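# Carry the table caddy from desk to counter

## Task

Move the table caddy off the desk and onto the counter so that, at the end, the caddy stands upright and all three items inside it also stand upright within it. Nothing new may be left lying on the floor. The spice jars are glass and must not drop more than a few centimetres or be struck hard, or they break. Note that the utility cart is free to roll. When finished, release the caddy and back the robot away from it. The robot must not topple or finish leaning.

## Robot and tools

Robot: a Hello Robot Stretch 4 with one arm. It has an omni-wheel base, a lift that travels up a mast, an arm that telescopes straight out forward, a wrist with yaw, pitch and roll joints, and a two-finger gripper. It stands about 1.6 m high; the base edge is within 0.23 m of the base origin.

Frames: the base frame sits on the floor below the base centre, x ahead, y to the left, z up. hand_pose is reported in this frame and marks a point between the open fingertips; with all wrist joints at zero its axes line up with the base frame. Its printed value may be slightly off. The odometry frame is the base frame as it was when the scene began.

execute_actions: argument "actions" is a list holding one action or nothing (empty just reports state and pictures). Argument "cameras" picks which images come back: head_camera, head_left_camera, head_right_camera, wrist_camera or all; omitted or null means all, [] means none. An action contains "base", "joints" or both, plus optional "pace" and "contact_limits"; or it contains only "end_of_arm". Motions inside one action begin together.
- base: exactly one key, each a relative offset from where the base last measured itself. translate_m: drive straight, metres, -2 to 2, positive forward. strafe_m: slide sideways, metres, -2 to 2, positive left. rotate_rad: spin in place, radians, -3.2 to 3.2, positive counter-clockwise seen from above.
- joints: absolute targets keyed by name, each a single number. lift_m 0 to 1.2 (metres, height). arm_m 0 to 0.55 (metres of extension). wrist_yaw_rad -1.134 to 4.276 (0 points ahead, positive swings left, 3.14 is folded back; past 3.4 the arm may obstruct). wrist_pitch_rad -1.117 to 4.259 (0 level, 1.57 pointing down). wrist_roll_rad -1.117 to 4.259 (0 keeps fingers level; positive turns clockwise seen from behind). gripper_m -0.038 to 0.141 (fingertip gap in metres; negative means the fingers squeeze each other). Done tolerances: ±0.004 for lift, arm and gripper, ±0.02 for yaw and roll, ±0.05 for pitch. Out-of-range joint targets are clipped to the limit and reported; any other bad value or unknown key rejects the call and nothing moves.
- pace: "slow", "default", "fast" or "max". Base top speeds 0.1/0.3/0.4/0.6 m/s and 1/2/3/4 rad/s; with the lift above 0.2 these shrink, to 0.3 m/s and 1 rad/s at full height.
- contact_limits: only {"arm_m": value}, 0 (gentlest) to 0.75 (firmest), default 0.5; sets how much push stops the arm.
- end_of_arm: "enable_torque" restarts wrist or gripper motors that shut themselves off.
An action lasts at most 15 s. Anything left out of an action may keep driving toward an earlier target without the status showing it. If a result reports a stop, the remaining motion, wait and finished_scene calls in that same reply are skipped.

wait: seconds 0 to 10; commands nothing and returns the usual state and images.
zoom_image: camera name plus region [x0, y0, x1, y1] in image pixels from the top-left, up to 504x504; only for cameras in the latest full result.
finished_scene: pass the current scene number; it closes the scene permanently and reports success. Answering without any tool call also ends things.

Cameras: head_camera on top of the mast facing forward and down (rotate the base to look around; 420x560). head_left_camera and head_right_camera are fisheyes beside it angled more steeply, showing base and arm (420x672). wrist_camera looks along the fingers, tips near the image bottom (616x392).

Result lines: base_status and joint_status tell how each motion ended. done (for the base, wheels turned the commanded amount, slip included); off_target (resting short, maybe still pushing); contact_stop_at_<key> (hit something; that part then holds, or goes slack if it was lift, arm or wheels, so a loaded lift may sag or the base may roll); limit_stop_at_<name>, including own_body (self-collision guard, may slacken lift and arm) and tilt (leaning over 6 degrees: lift, arm, wheels go slack and ignore commands until upright); time_out; torque_fault (a wrist motor overstrained and went limp, send enable_torque). on_its_own lists what moved without being commanded; its held at value is the target, not the position. lidar_m: 12 ranges in metres, 30-degree sectors starting straight ahead and going counter-clockwise (4th left, 7th behind, 10th right); "-" is nothing or closer than 0.25 m; sees from about 0.15 m up, so tabletops appear; misses glass, thin legs, much behind. wrist_depth_mm: 7x7 median depths, 100 to 2000 mm, row by row from top left, robot body visible, clear objects omitted. base_odometry comes from wheel counts; if turned_by_wheels and turned_by_imu differ by more than about 0.1 rad, suspect a collision or slip. base_tilt in degrees, forward and right positive, with a fixed bias up to 1.5. motor_effort as percent, bracket shows peak; wheel positive turns the base right; a load in a level gripper shifts wrist_pitch effort.

Gripping: command a gap smaller than the object; deeper squeezes pull it toward the wrist. Only a clear gripper effort change (at targets of 0 or above) suggests a grip. If fingertips jam on a surface, raise the lift. Unfold at the start with lift_m 0.4 and wrist_yaw_rad 0 together.

Avoid: turning or driving with over 1 kg held and arm_m above 0.2, especially fast; steady pushes or pulls, worse with the gripper high; tilting the caddy so jars fall or spill; knocking jars; bumping the rolling cart; pitch below -0.2 with strong roll (self-collision). Shorter robot motion time is better. Release and move away before finishing.

Each tool is called as name(argument=value, ...) on one line, values as JSON.

## Session

execute_actions(actions=[])

Scene clock: 0.00 s.
base_odometry: x=+0.000 y=+0.000 heading=+0.000 (m, m, rad; odometry frame)
turned_by_wheels: +0.000 (rad since the last result)
turned_by_imu: +0.000 (rad since the last result)
base_tilt: forward=+0.3 right=+1.0 (deg)
lidar_m: 1.80 1.83 2.22 2.01 1.73 1.71 1.54 1.54 1.91 1.71 1.42 1.61
base_status: not commanded
joint_positions: lift_m=+0.228 arm_m=+0.000 wrist_yaw_rad=+3.095 wrist_pitch_rad=-0.007 wrist_roll_rad=-0.017 gripper_m=+0.057
joint_status: not commanded
motor_effort: lift_m=+21 arm_m=+0 wrist_yaw_rad=+0 wrist_pitch_rad=-7 wrist_roll_rad=+1 gripper_m=-2 wheel_0=+1 wheel_1=+0 wheel_2=+0 (%)
hand_pose: x=-0.1136 y=+0.1006 z=+0.4086 quat_wxyz=(+0.023, +0.003, -0.008, +1.000) (m; base frame)
wrist_depth_mm: - 144 260 - - - - / - 113 144 - - - - / - 115 144 - - - - / 144 144 198 - - - - / 214 - - - - - - / 220 1464 1229 1336 201 1430 1366 / 218 1025 976 108 1042 931 976
pictures: head_camera, head_left_camera, head_right_camera, wrist_camera
Images, in order (width x height): head_camera 420x560, head_left_camera 420x672, head_right_camera 420x672, wrist_camera 616x392.

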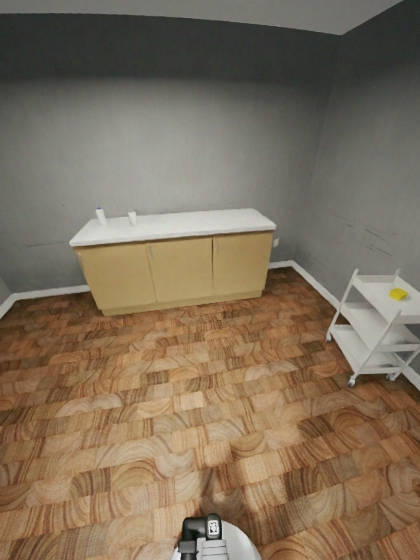

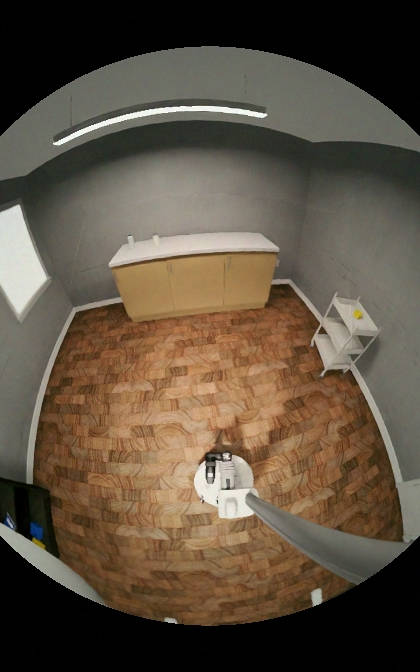

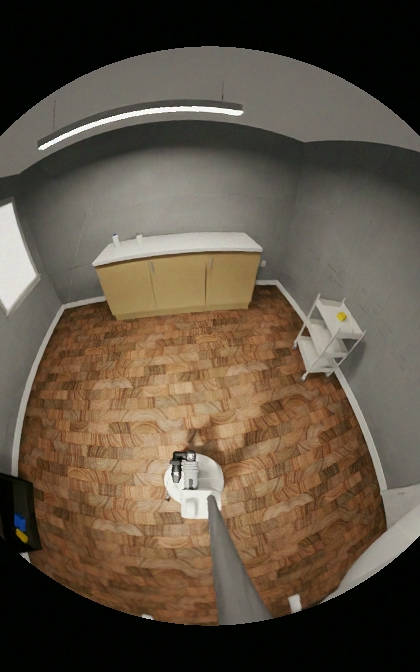

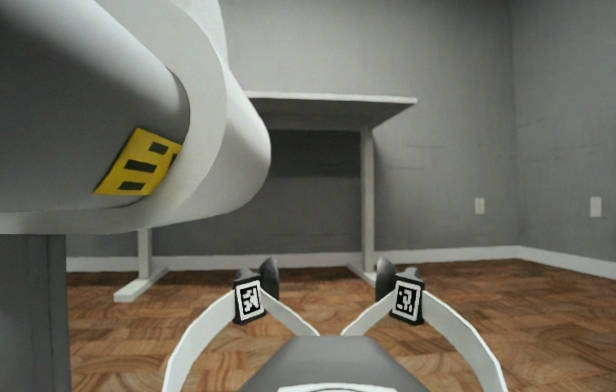

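execute_actions(actions=[{"base": {"rotate_rad": 3.14}, "joints": {"lift_m": 0.6, "wrist_yaw_rad": 0}}])

Scene clock: 3.93 s.
base_odometry: x=+0.000 y=+0.000 heading=+3.140 (m, m, rad; odometry frame)
turned_by_wheels: +3.140 (rad since the last result)
turned_by_imu: +3.135 (rad since the last result)
base_tilt: forward=+0.3 right=+1.0 (deg)
lidar_m: 1.51 1.53 1.92 1.71 1.41 1.56 1.81 1.82 2.23 2.00 1.74 1.67
base_status: done
joint_positions: lift_m=+0.600 arm_m=+0.000 wrist_yaw_rad=+0.000 wrist_pitch_rad=-0.007 wrist_roll_rad=-0.017 gripper_m=+0.057
joint_status: all done
motor_effort: lift_m=+25(29) arm_m=+0(0) wrist_yaw_rad=-1(7) wrist_pitch_rad=-7(7) wrist_roll_rad=+0(0) gripper_m=-3(2) wheel_0=-2(8) wheel_1=-2(12) wheel_2=+0(11) (%)
hand_pose: x=+0.4591 y=-0.0873 z=+0.7798 quat_wxyz=(+1.000, -0.008, -0.003, +0.000) (m; base frame)
wrist_depth_mm: 1921 - - - - - - / 1983 1983 - - - - - / 1921 1921 - - - - - / 1921 1921 - - - - - / 1921 1921 - - - - - / 1863 1983 - - 201 - - / 1708 1661 1708 108 1661 1661 1661
pictures: head_camera, head_left_camera, head_right_camera, wrist_camera
Images, in order (width x height): head_camera 420x560, head_left_camera 420x672, head_right_camera 420x672, wrist_camera 616x392.

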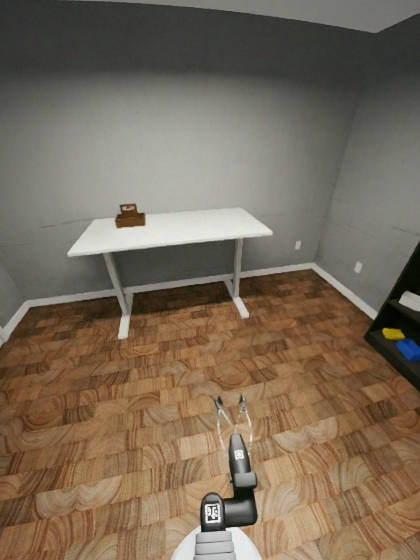

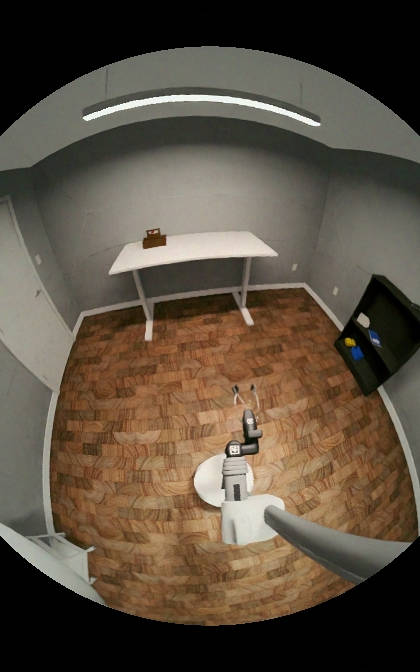

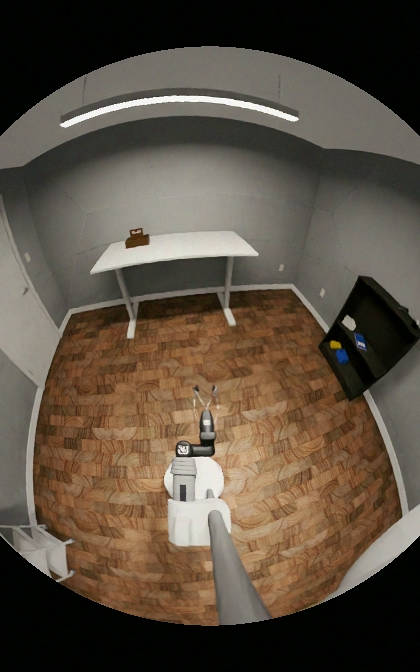

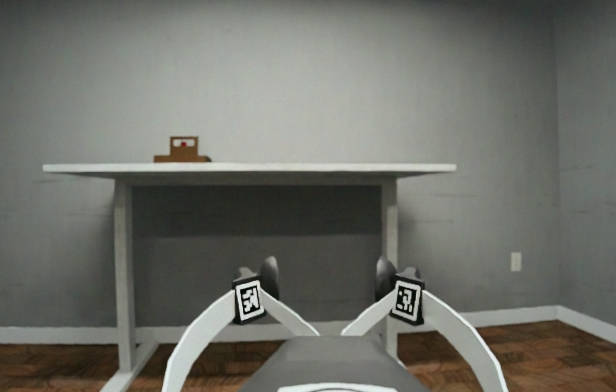

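zoom_image(camera="head_camera", region=[90, 190, 180, 250])

zoom_image(camera="wrist_camera", region=[130, 120, 240, 190])

Region (90, 190, 180, 250) of head_camera's 420x560 image, scaled by 5.600, with more detail than that image has.

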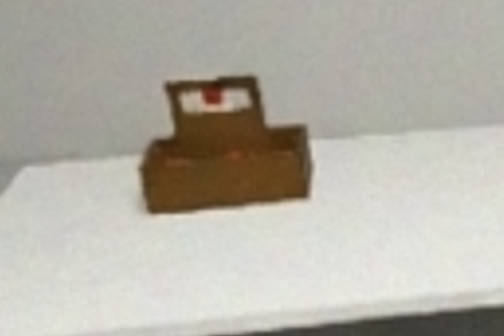

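Region (130, 120, 240, 190) of wrist_camera's 616x392 image, scaled by 4.582; it fills the top 321 rows of this view, and the rest is white.

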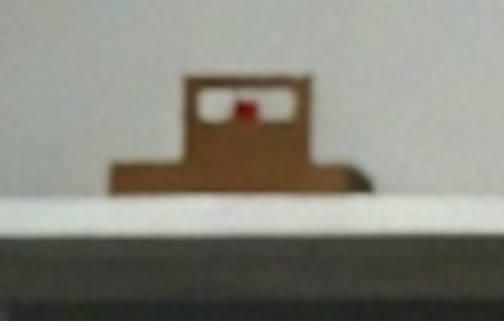

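execute_actions(actions=[{"base": {"rotate_rad": 0.15}, "joints": {"lift_m": 0.95}}], cameras=["head_camera", "wrist_camera"])

execute_actions(actions=[{"base": {"translate_m": 0.8}}], cameras=["head_camera", "wrist_camera"])

Scene clock: 20.43 s.
base_odometry: x=+0.000 y=+0.000 heading=-2.994 (m, m, rad; odometry frame)
turned_by_wheels: +0.150 (rad since the last result)
turned_by_imu: +0.150 (rad since the last result)
base_tilt: forward=+0.4 right=+1.0 (deg)
lidar_m: 1.52 1.59 1.80 1.74 1.37 1.90 1.82 1.90 2.13 1.73 1.77 1.61
base_status: done
joint_positions: lift_m=+0.950 arm_m=+0.000 wrist_yaw_rad=+0.000 wrist_pitch_rad=-0.007 wrist_roll_rad=-0.017 gripper_m=+0.057
joint_status: all done
motor_effort: lift_m=+24(30) arm_m=+0(0) wrist_yaw_rad=-1(1) wrist_pitch_rad=-7(7) wrist_roll_rad=+0(0) gripper_m=-4(4) wheel_0=-2(5) wheel_1=-2(10) wheel_2=-1(9) (%)
hand_pose: x=+0.4591 y=-0.0874 z=+1.1299 quat_wxyz=(+1.000, -0.008, -0.003, +0.000) (m; base frame)
wrist_depth_mm: - - - - - - - / - - - - - - - / - - - - - - - / - - - - - - - / - - 1618 1863 1863 - - / - - 1661 - 201 - - / - - - 108 - 1618 -
pictures: head_camera, wrist_camera
Images, in order (width x height): head_camera 420x560, wrist_camera 616x392.

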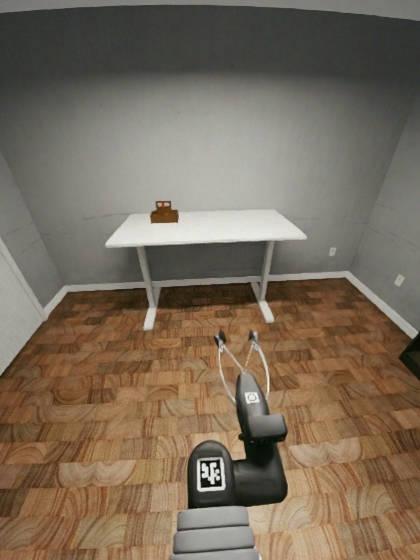

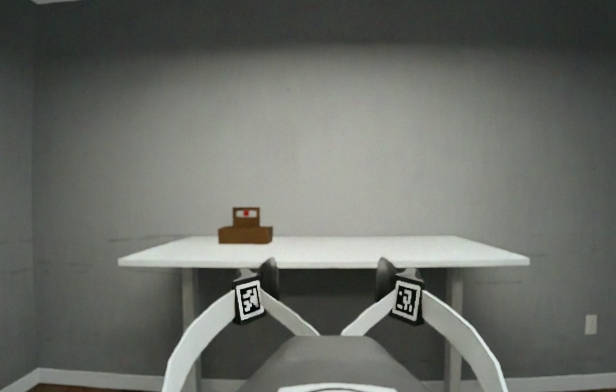

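Scene clock: 24.60 s.
base_odometry: x=-0.791 y=-0.118 heading=-2.994 (m, m, rad; odometry frame)
turned_by_wheels: +0.000 (rad since the last result)
turned_by_imu: -0.001 (rad since the last result)
base_tilt: forward=+0.3 right=+1.0 (deg)
lidar_m: 0.71 0.75 1.83 1.72 1.80 1.94 2.63 2.73 1.78 1.70 1.06 0.75
base_status: done
joint_positions: lift_m=+0.950 arm_m=+0.000 wrist_yaw_rad=+0.000 wrist_pitch_rad=-0.007 wrist_roll_rad=-0.017 gripper_m=+0.057
joint_status: not commanded
motor_effort: lift_m=+23(24) arm_m=+0(0) wrist_yaw_rad=-1(0) wrist_pitch_rad=-7(7) wrist_roll_rad=+0(0) gripper_m=-3(2) wheel_0=+0(7) wheel_1=+1(4) wheel_2=+0(11) (%)
hand_pose: x=+0.4591 y=-0.0874 z=+1.1299 quat_wxyz=(+1.000, -0.008, -0.003, +0.000) (m; base frame)
wrist_depth_mm: 1308 1255 1308 1255 1255 1255 1255 / 1281 1281 1281 1281 1281 1255 1205 / 1308 1281 1255 1281 1255 1229 1205 / 1308 1281 1281 1281 1255 1255 1205 / 1308 1281 1042 1255 1255 1255 1255 / 715 732 609 683 201 715 691 / 525 521 500 108 512 488 512
pictures: head_camera, wrist_camera
Images, in order (width x height): head_camera 420x560, wrist_camera 616x392.

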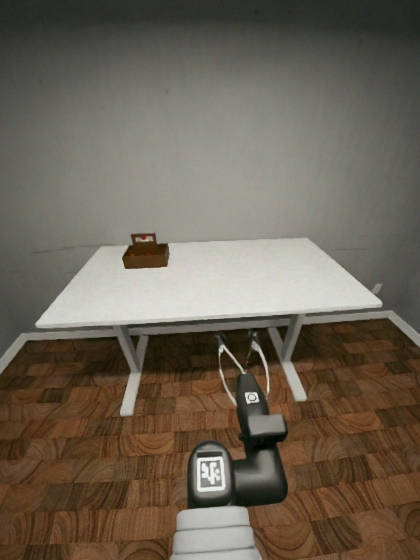

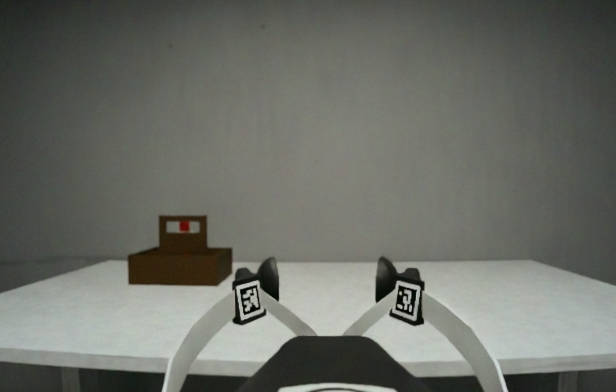

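execute_actions(actions=[{"base": {"strafe_m": 0.40}, "joints": {"lift_m": 1.05, "wrist_yaw_rad": -0.05}}], cameras=["head_camera", "wrist_camera"])

execute_actions(actions=[{"base": {"translate_m": 0.35}, "joints": {"wrist_pitch_rad": 0.4}}])

Scene clock: 33.03 s.
base_odometry: x=-0.732 y=-0.514 heading=-2.994 (m, m, rad; odometry frame)
turned_by_wheels: +0.000 (rad since the last result)
turned_by_imu: +0.001 (rad since the last result)
base_tilt: forward=+0.5 right=+1.0 (deg)
lidar_m: 0.71 0.73 1.40 1.32 1.40 1.71 2.62 2.75 2.49 2.07 1.07 0.75
base_status: done
joint_positions: lift_m=+1.050 arm_m=+0.000 wrist_yaw_rad=-0.050 wrist_pitch_rad=-0.007 wrist_roll_rad=-0.017 gripper_m=+0.057
joint_status: all done
motor_effort: lift_m=+24(25) arm_m=+0(1) wrist_yaw_rad=-1(4) wrist_pitch_rad=-8(7) wrist_roll_rad=+0(0) gripper_m=-2(2) wheel_0=+1(9) wheel_1=+1(13) wheel_2=+0(1) (%)
hand_pose: x=+0.4544 y=-0.1017 z=+1.2299 quat_wxyz=(+1.000, -0.008, -0.003, -0.025) (m; base frame)
wrist_depth_mm: 1255 1281 1281 1255 1255 1281 1281 / 1255 1255 1281 1255 1255 1255 1281 / 1229 1255 1229 1255 1255 1281 1281 / 1229 1255 1281 1255 1308 1281 1281 / 1255 1229 1255 1229 1255 1229 1308 / 1255 1255 854 891 201 1008 991 / 1255 741 691 108 732 668 676
pictures: head_camera, wrist_camera
Images, in order (width x height): head_camera 420x560, wrist_camera 616x392.

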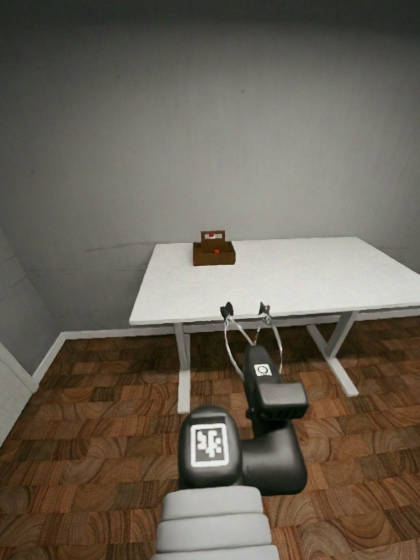

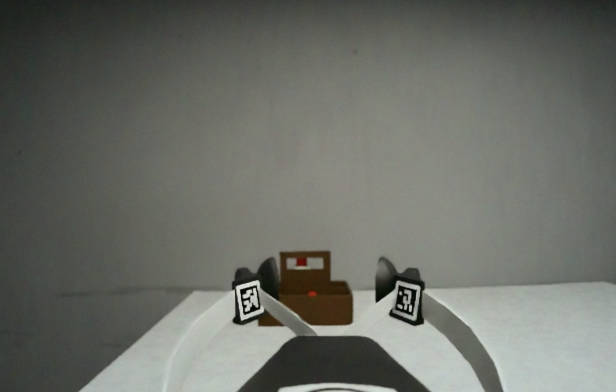

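Scene clock: 35.67 s.
base_odometry: x=-1.078 y=-0.565 heading=-2.993 (m, m, rad; odometry frame)
turned_by_wheels: +0.000 (rad since the last result)
turned_by_imu: +0.000 (rad since the last result)
base_tilt: forward=+0.3 right=+0.9 (deg)
lidar_m: 0.36 0.39 1.36 1.32 1.40 1.91 3.00 3.10 2.19 2.08 0.54 0.37
base_status: done
joint_positions: lift_m=+1.050 arm_m=+0.000 wrist_yaw_rad=-0.050 wrist_pitch_rad=+0.402 wrist_roll_rad=-0.017 gripper_m=+0.057
joint_status: all done
motor_effort: lift_m=+24(24) arm_m=+0(0) wrist_yaw_rad=+0(1) wrist_pitch_rad=-6(5) wrist_roll_rad=+0(0) gripper_m=-2(3) wheel_0=+1(7) wheel_1=+1(3) wheel_2=+1(8) (%)
hand_pose: x=+0.4314 y=-0.1006 z=+1.1152 quat_wxyz=(+0.980, -0.003, +0.200, -0.023) (m; base frame)
wrist_depth_mm: 798 809 809 820 831 831 820 / 854 854 866 866 866 878 866 / 891 917 917 647 946 931 931 / 960 854 723 615 707 741 732 / 1025 574 564 564 554 544 544 / 445 445 410 424 202 430 427 / 366 377 364 108 373 351 359
pictures: head_camera, head_left_camera, head_right_camera, wrist_camera
Images, in order (width x height): head_camera 420x560, head_left_camera 420x672, head_right_camera 420x672, wrist_camera 616x392.

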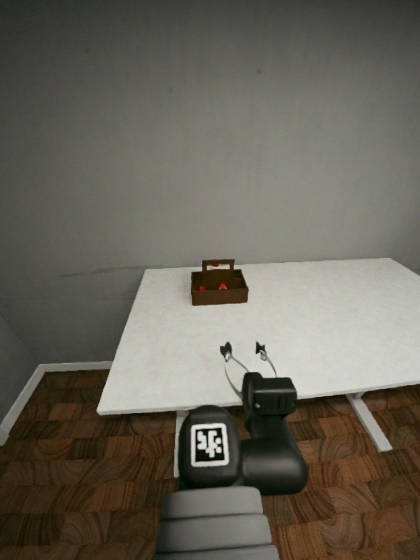

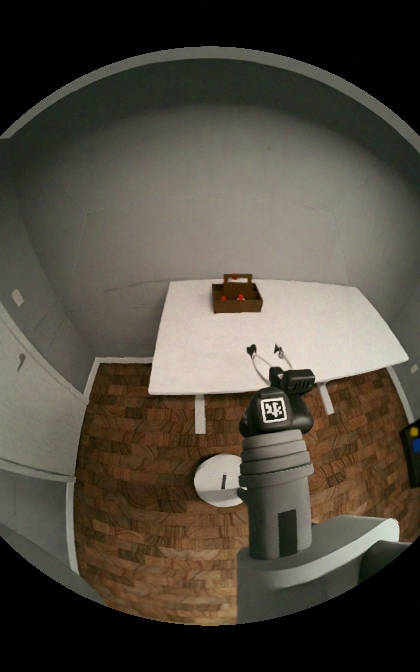

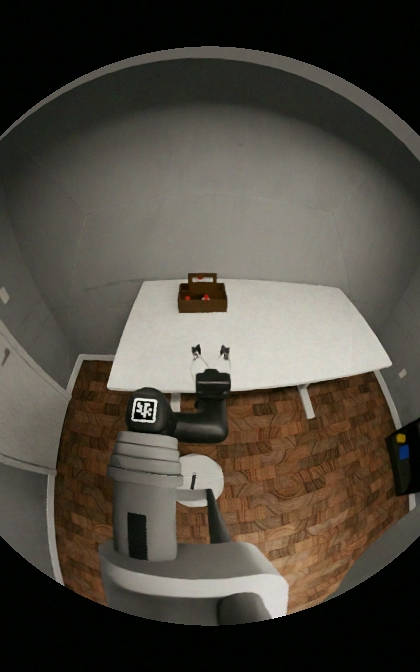

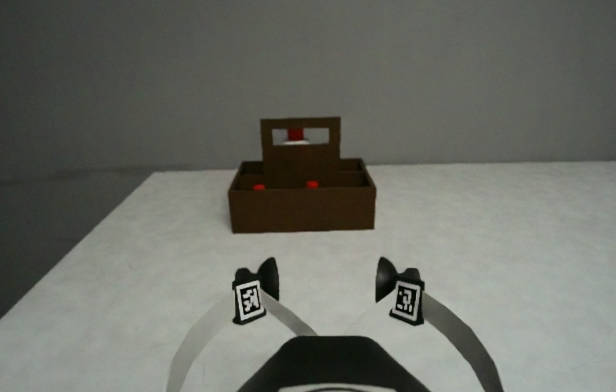

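zoom_image(camera="wrist_camera", region=[210, 100, 400, 250])

zoom_image(camera="head_camera", region=[170, 245, 270, 320])

Region (210, 100, 400, 250) of wrist_camera's 616x392 image, scaled by 2.653; it fills the top 398 rows of this view, and the rest is white.

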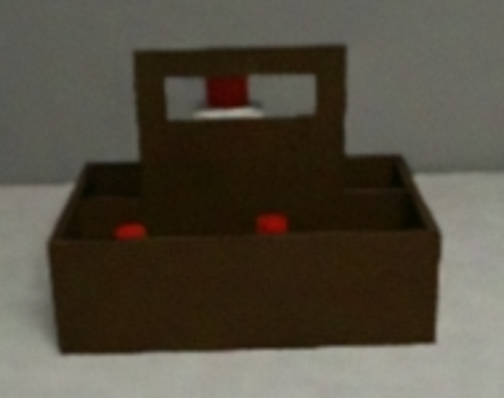

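Region (170, 245, 270, 320) of head_camera's 420x560 image, scaled by 5.040, with more detail than that image has; it fills the top 378 rows of this view, and the rest is white.

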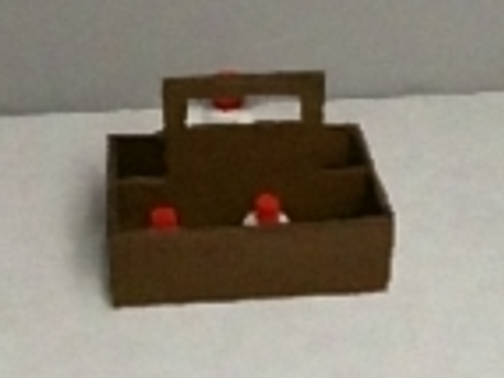

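execute_actions(actions=[{"base": {"strafe_m": -0.31}, "joints": {"lift_m": 1.2, "wrist_yaw_rad": 1.54, "wrist_pitch_rad": 0.7, "gripper_m": 0.08}}])

Scene clock: 61.27 s.
base_odometry: x=-1.124 y=-0.259 heading=-2.993 (m, m, rad; odometry frame)
turned_by_wheels: +0.000 (rad since the last result)
turned_by_imu: +0.002 (rad since the last result)
base_tilt: forward=+0.3 right=+1.0 (deg)
lidar_m: 0.35 0.37 0.50 1.63 1.71 2.17 2.99 3.04 1.85 1.78 0.56 0.39
base_status: done
joint_positions: lift_m=+1.198 arm_m=+0.000 wrist_yaw_rad=+1.540 wrist_pitch_rad=+0.701 wrist_roll_rad=-0.017 gripper_m=+0.080
joint_status: all done
joint sent to its limit — the command would take lift_m past its upper limit, so that joint was sent only as far as its limit.
motor_effort: lift_m=+25(26) arm_m=+0(0) wrist_yaw_rad=+0(6) wrist_pitch_rad=-5(4) wrist_roll_rad=+0(0) gripper_m=-4(5) wheel_0=+1(9) wheel_1=+2(8) wheel_2=+0(1) (%)
hand_pose: x=+0.2648 y=+0.2176 z=+1.1905 quat_wxyz=(+0.672, -0.245, +0.241, +0.656) (m; base frame)
wrist_depth_mm: 1464 1464 1499 1499 1464 1464 1205 / 1618 1618 1618 1576 1618 1576 1229 / 1756 1863 1808 1808 1808 1661 1255 / - - - - 676 647 634 / 1863 1808 1756 1756 585 544 535 / 1537 1576 203 1576 213 469 466 / 1366 1366 1366 108 430 413 413
pictures: head_camera, head_left_camera, head_right_camera, wrist_camera
Images, in order (width x height): head_camera 420x560, head_left_camera 420x672, head_right_camera 420x672, wrist_camera 616x392.

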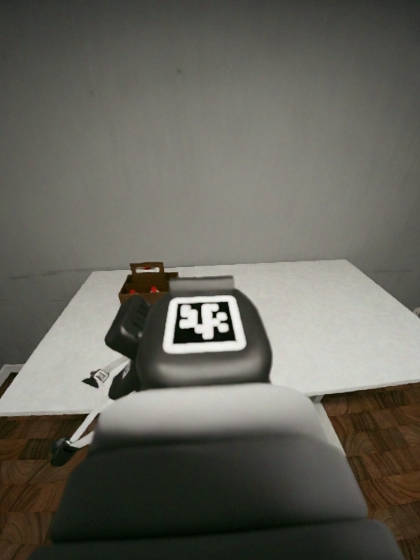

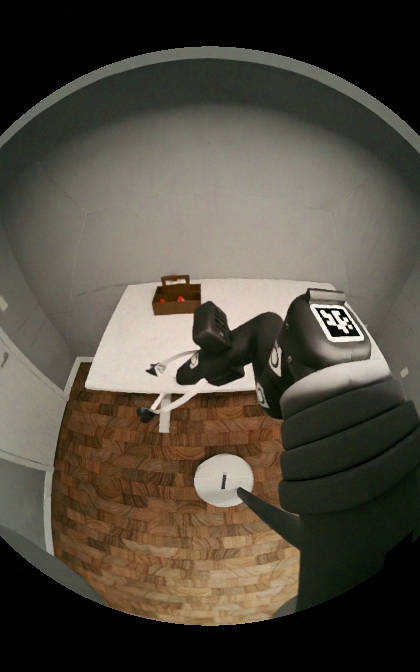

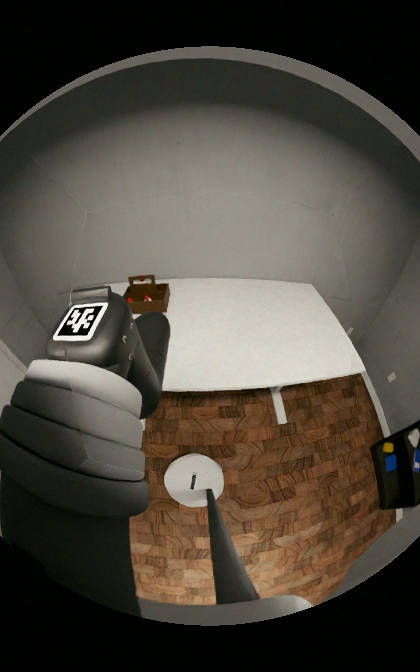

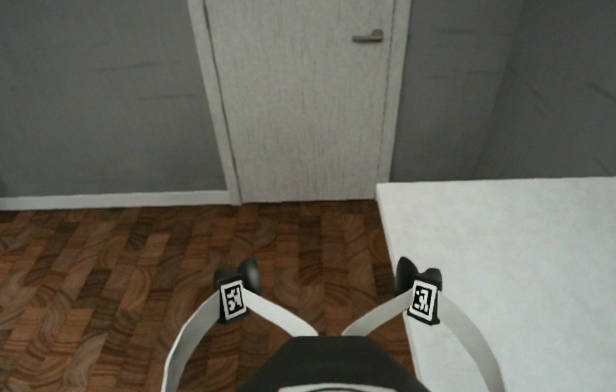

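execute_actions(actions=[{"base": {"translate_m": 0.2}, "joints": {"arm_m": 0.30}}])

Scene clock: 64.90 s.
base_odometry: x=-1.322 y=-0.288 heading=-2.993 (m, m, rad; odometry frame)
turned_by_wheels: +0.000 (rad since the last result)
turned_by_imu: +0.001 (rad since the last result)
base_tilt: forward=+0.4 right=+1.0 (deg)
lidar_m: 0.25 0.25 0.25 1.61 1.71 2.34 3.22 3.04 1.86 0.76 0.27 0.25
base_status: done
joint_positions: lift_m=+1.198 arm_m=+0.298 wrist_yaw_rad=+1.540 wrist_pitch_rad=+0.701 wrist_roll_rad=-0.017 gripper_m=+0.080
joint_status: all done
motor_effort: lift_m=+25(24) arm_m=+9(8) wrist_yaw_rad=-1(1) wrist_pitch_rad=-5(5) wrist_roll_rad=+0(0) gripper_m=-2(2) wheel_0=+1(5) wheel_1=+1(8) wheel_2=+2(10) (%)
hand_pose: x=+0.5635 y=+0.2176 z=+1.1905 quat_wxyz=(+0.672, -0.245, +0.241, +0.656) (m; base frame)
wrist_depth_mm: 1464 1464 1499 1464 1464 788 559 / 1576 1618 1618 1618 1618 809 564 / 1808 1808 1808 1863 1708 820 569 / - 1921 668 661 647 647 580 / 1808 569 559 554 544 535 530 / 517 488 204 480 214 294 462 / 433 433 424 108 404 296 410
pictures: head_camera, head_left_camera, head_right_camera, wrist_camera
Images, in order (width x height): head_camera 420x560, head_left_camera 420x672, head_right_camera 420x672, wrist_camera 616x392.

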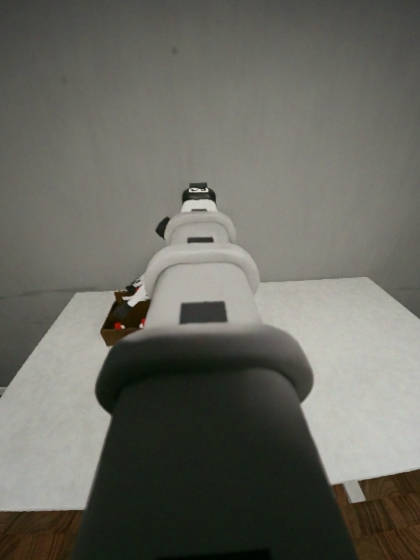

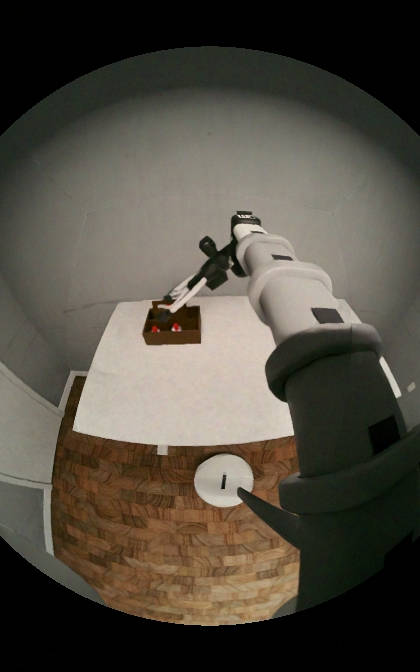

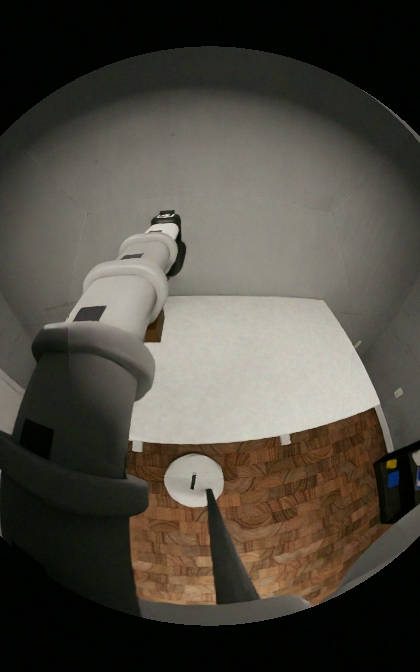

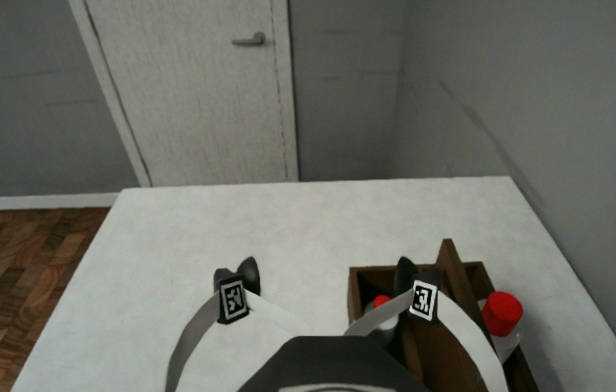

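execute_actions(actions=[{"joints": {"arm_m": 0.412, "gripper_m": 0.06}, "contact_limits": {"arm_m": 0.15}}], cameras=["head_left_camera", "wrist_camera"])

Scene clock: 77.00 s.
base_odometry: x=-1.322 y=-0.288 heading=-2.993 (m, m, rad; odometry frame)
turned_by_wheels: +0.000 (rad since the last result)
turned_by_imu: +0.001 (rad since the last result)
base_tilt: forward=+0.5 right=+0.9 (deg)
lidar_m: 0.25 0.25 0.25 1.61 1.72 2.32 3.22 3.02 1.87 0.80 0.26 0.25
base_status: not commanded
joint_positions: lift_m=+1.198 arm_m=+0.410 wrist_yaw_rad=+1.540 wrist_pitch_rad=+0.701 wrist_roll_rad=-0.017 gripper_m=+0.060
joint_status: all done
motor_effort: lift_m=+24(25) arm_m=+9(9) wrist_yaw_rad=-1(1) wrist_pitch_rad=-5(5) wrist_roll_rad=-1(0) gripper_m=-4(5) wheel_0=+0(0) wheel_1=+1(1) wheel_2=+2(3) (%)
contact_limits: arm_m 0.15
hand_pose: x=+0.6755 y=+0.2176 z=+1.1905 quat_wxyz=(+0.672, -0.245, +0.241, +0.656) (m; base frame)
wrist_depth_mm: 1464 1464 1464 1499 1182 574 402 / 1576 1618 1618 1661 1205 585 407 / 1756 1863 1808 1863 1229 603 413 / - 668 661 654 647 597 418 / 574 569 564 554 549 525 418 / 492 484 384 427 203 469 415 / 430 436 413 108 387 407 404
pictures: head_left_camera, wrist_camera
Images, in order (width x height): head_left_camera 420x672, wrist_camera 616x392.

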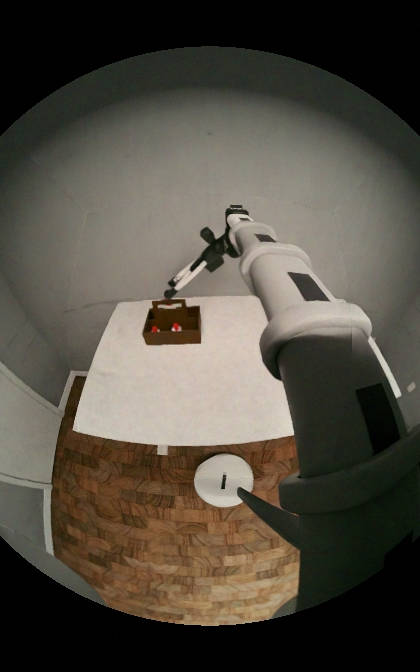

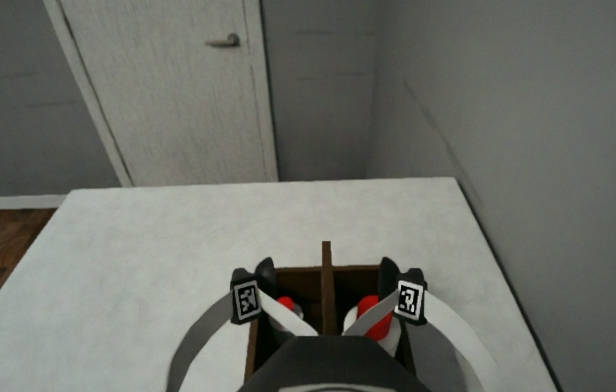

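zoom_image(camera="wrist_camera", region=[220, 220, 440, 392])

zoom_image(camera="head_left_camera", region=[120, 220, 250, 360])

Region (220, 220, 440, 392) of wrist_camera's 616x392 image, scaled by 2.291; it fills the top 394 rows of this view, and the rest is white.

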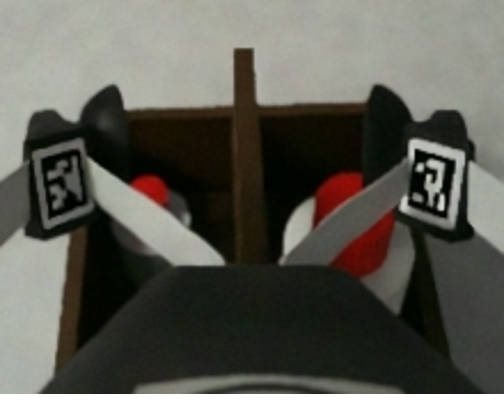

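Region (120, 220, 250, 360) of head_left_camera's 420x672 image, scaled by 3.600, with more detail than that image has; it fills the left 468 columns of this view, and the rest is white.

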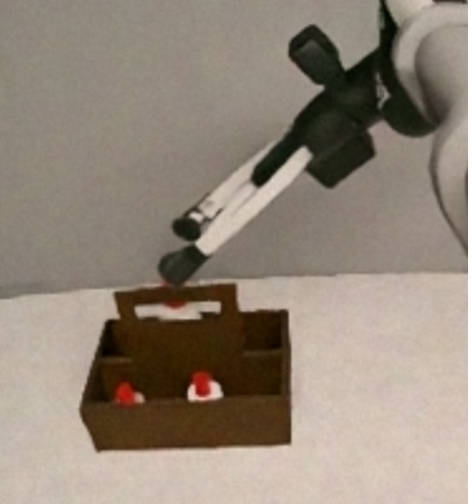

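execute_actions(actions=[{"base": {"strafe_m": -0.015}, "joints": {"lift_m": 1.155, "arm_m": 0.414, "gripper_m": 0.045}, "pace": "slow"}], cameras=["head_left_camera", "wrist_camera"])

zoom_image(camera="head_left_camera", region=[120, 240, 240, 360])

Scene clock: 83.13 s.
base_odometry: x=-1.324 y=-0.274 heading=-2.993 (m, m, rad; odometry frame)
turned_by_wheels: +0.000 (rad since the last result)
turned_by_imu: +0.001 (rad since the last result)
base_tilt: forward=+0.3 right=+0.9 (deg)
lidar_m: 0.25 0.25 0.25 1.62 1.71 2.34 3.20 3.01 1.85 0.80 0.27 0.25
base_status: done
joint_positions: lift_m=+1.155 arm_m=+0.412 wrist_yaw_rad=+1.540 wrist_pitch_rad=+0.701 wrist_roll_rad=-0.017 gripper_m=+0.045
joint_status: all done
motor_effort: lift_m=+16(27) arm_m=+10(9) wrist_yaw_rad=+0(1) wrist_pitch_rad=-5(5) wrist_roll_rad=+0(0) gripper_m=-2(6) wheel_0=+1(6) wheel_1=-4(8) wheel_2=+0(2) (%)
hand_pose: x=+0.6775 y=+0.2176 z=+1.1474 quat_wxyz=(+0.672, -0.245, +0.241, +0.656) (m; base frame)
wrist_depth_mm: 1464 1464 1464 1464 1138 564 399 / 1661 1618 1618 1661 1182 580 404 / 1863 1808 1863 1808 1078 580 407 / 615 609 597 597 580 559 418 / 517 512 504 421 462 484 415 / 439 436 329 300 191 421 404 / 387 392 373 108 322 362 373
pictures: head_left_camera, wrist_camera
Images, in order (width x height): head_left_camera 420x672, wrist_camera 616x392.

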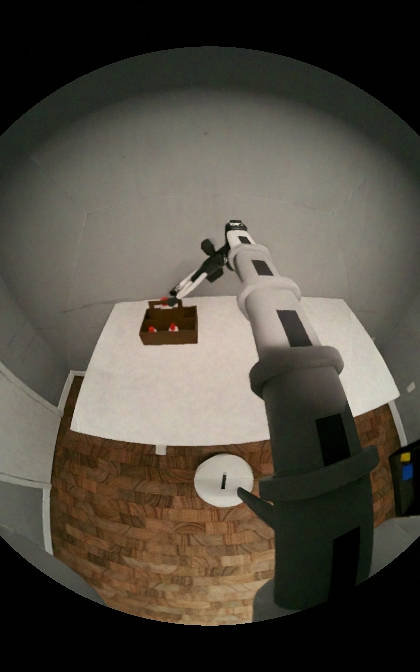

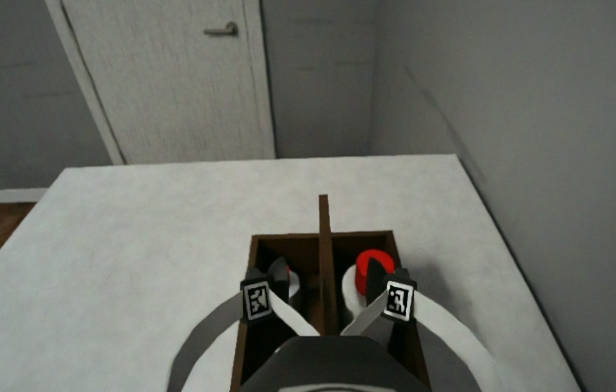

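Region (120, 240, 240, 360) of head_left_camera's 420x672 image, scaled by 4.200, with more detail than that image has.

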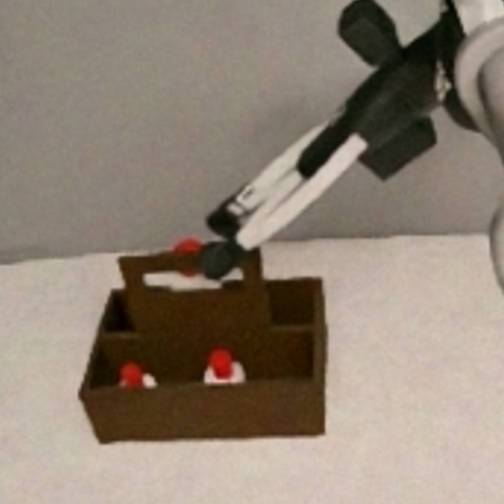

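execute_actions(actions=[{"base": {"strafe_m": 0.012}, "joints": {"lift_m": 1.125, "gripper_m": 0.035}, "pace": "slow"}], cameras=["head_left_camera", "wrist_camera"])

zoom_image(camera="head_left_camera", region=[130, 260, 230, 360])

Scene clock: 98.37 s.
base_odometry: x=-1.322 y=-0.285 heading=-2.993 (m, m, rad; odometry frame)
turned_by_wheels: +0.000 (rad since the last result)
turned_by_imu: +0.001 (rad since the last result)
base_tilt: forward=+0.4 right=+1.0 (deg)
lidar_m: 0.25 0.25 0.25 1.63 1.70 2.34 3.23 3.04 1.85 0.75 0.26 0.25
base_status: done
joint_positions: lift_m=+1.125 arm_m=+0.412 wrist_yaw_rad=+1.540 wrist_pitch_rad=+0.701 wrist_roll_rad=-0.017 gripper_m=+0.035
joint_status: all done
motor_effort: lift_m=+16(16) arm_m=+9(9) wrist_yaw_rad=+1(1) wrist_pitch_rad=-5(5) wrist_roll_rad=+0(0) gripper_m=-5(2) wheel_0=+0(5) wheel_1=+1(4) wheel_2=+1(1) (%)
hand_pose: x=+0.6775 y=+0.2176 z=+1.1174 quat_wxyz=(+0.672, -0.245, +0.241, +0.656) (m; base frame)
wrist_depth_mm: 1464 1464 1464 1464 1182 564 397 / 1618 1661 1618 1661 1182 574 404 / 1756 1756 1708 1808 931 591 410 / 569 564 549 544 539 517 413 / 477 473 455 392 392 449 410 / 404 402 332 216 194 387 382 / 355 362 317 108 279 332 343
pictures: head_left_camera, wrist_camera
Images, in order (width x height): head_left_camera 420x672, wrist_camera 616x392.

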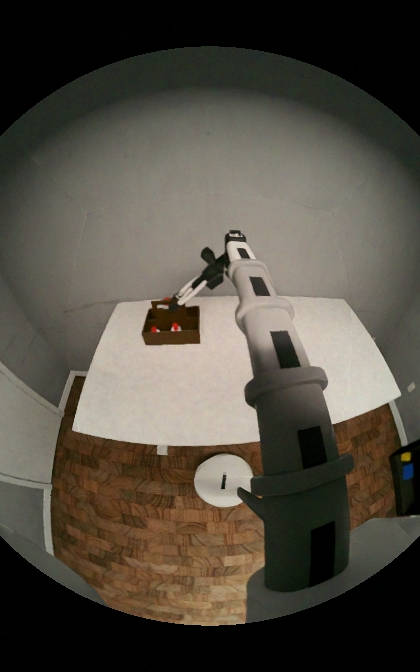

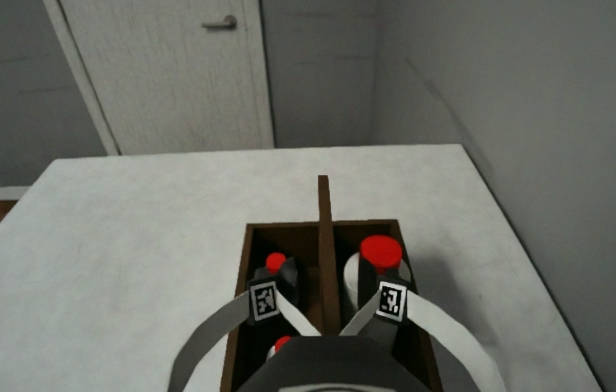

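Region (130, 260, 230, 360) of head_left_camera's 420x672 image, scaled by 5.040, with more detail than that image has.

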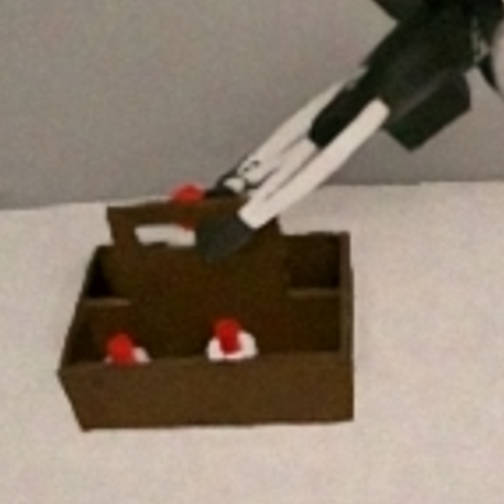

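zoom_image(camera="wrist_camera", region=[240, 170, 430, 350])

Region (240, 170, 430, 350) of wrist_camera's 616x392 image, scaled by 2.653; it fills the top 477 rows of this view, and the rest is white.

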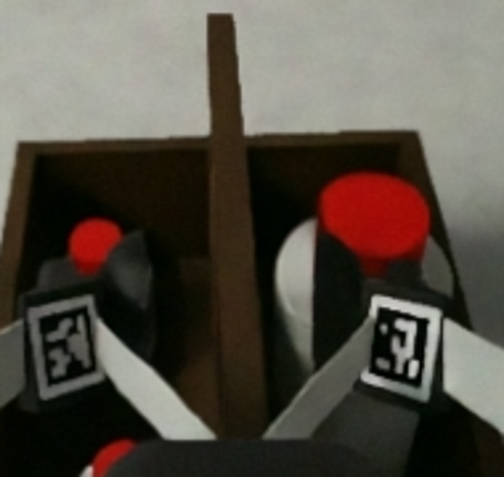

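execute_actions(actions=[{"joints": {"gripper_m": 0.01}, "pace": "slow"}], cameras=["head_left_camera", "wrist_camera"])

zoom_image(camera="head_left_camera", region=[130, 260, 230, 360])

zoom_image(camera="wrist_camera", region=[240, 170, 430, 350])

Scene clock: 110.00 s.
base_odometry: x=-1.322 y=-0.285 heading=-2.993 (m, m, rad; odometry frame)
turned_by_wheels: +0.000 (rad since the last result)
turned_by_imu: +0.001 (rad since the last result)
base_tilt: forward=+0.2 right=+1.0 (deg)
lidar_m: 0.25 0.25 0.25 1.63 1.70 2.34 3.22 3.02 1.87 0.78 0.26 0.25
base_status: not commanded
joint_positions: lift_m=+1.125 arm_m=+0.412 wrist_yaw_rad=+1.540 wrist_pitch_rad=+0.701 wrist_roll_rad=-0.017 gripper_m=+0.010
joint_status: all done
motor_effort: lift_m=+16(17) arm_m=+9(9) wrist_yaw_rad=-1(0) wrist_pitch_rad=-5(5) wrist_roll_rad=+1(0) gripper_m=-5(8) wheel_0=-1(1) wheel_1=+1(1) wheel_2=+0(0) (%)
hand_pose: x=+0.6775 y=+0.2176 z=+1.1174 quat_wxyz=(+0.672, -0.245, +0.241, +0.656) (m; base frame)
wrist_depth_mm: 1464 1499 1464 1499 1182 569 397 / 1618 1618 1661 1661 1182 580 404 / 1808 1756 1756 1756 931 585 410 / 569 559 549 539 539 521 415 / 473 473 452 375 389 449 413 / 407 407 389 198 191 387 382 / 355 357 289 108 282 329 343
pictures: head_left_camera, wrist_camera
Images, in order (width x height): head_left_camera 420x672, wrist_camera 616x392.

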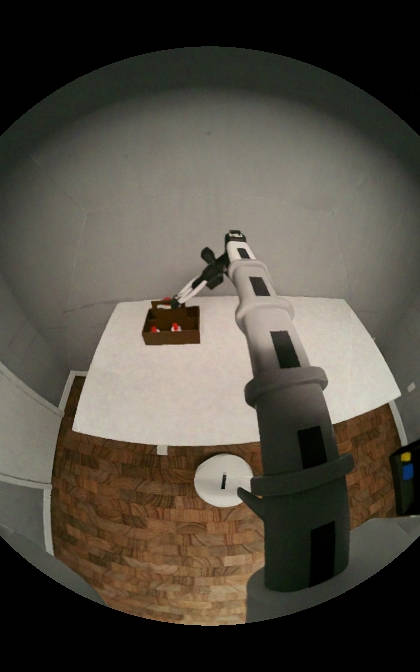

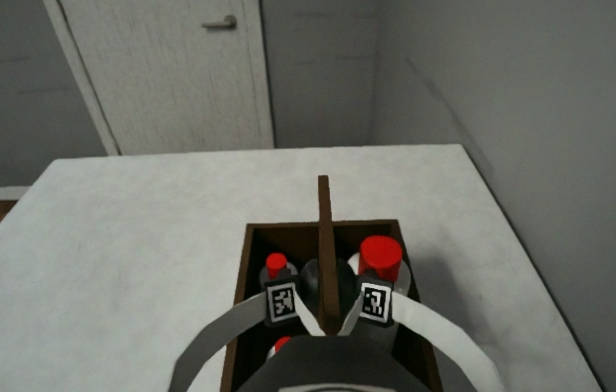

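Region (130, 260, 230, 360) of head_left_camera's 420x672 image, scaled by 5.040, with more detail than that image has.

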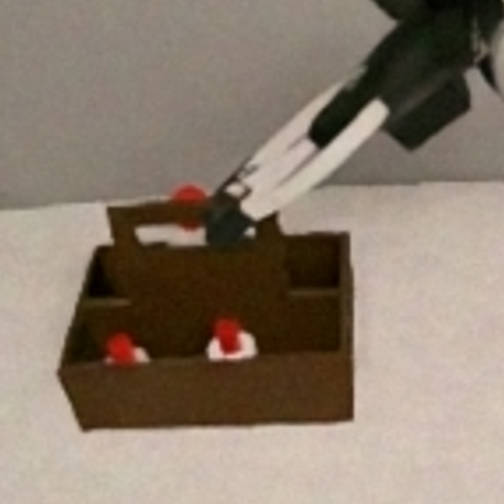

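Region (240, 170, 430, 350) of wrist_camera's 616x392 image, scaled by 2.653; it fills the top 477 rows of this view, and the rest is white.

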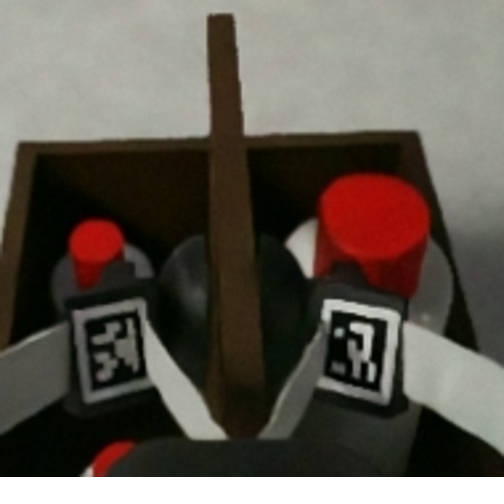

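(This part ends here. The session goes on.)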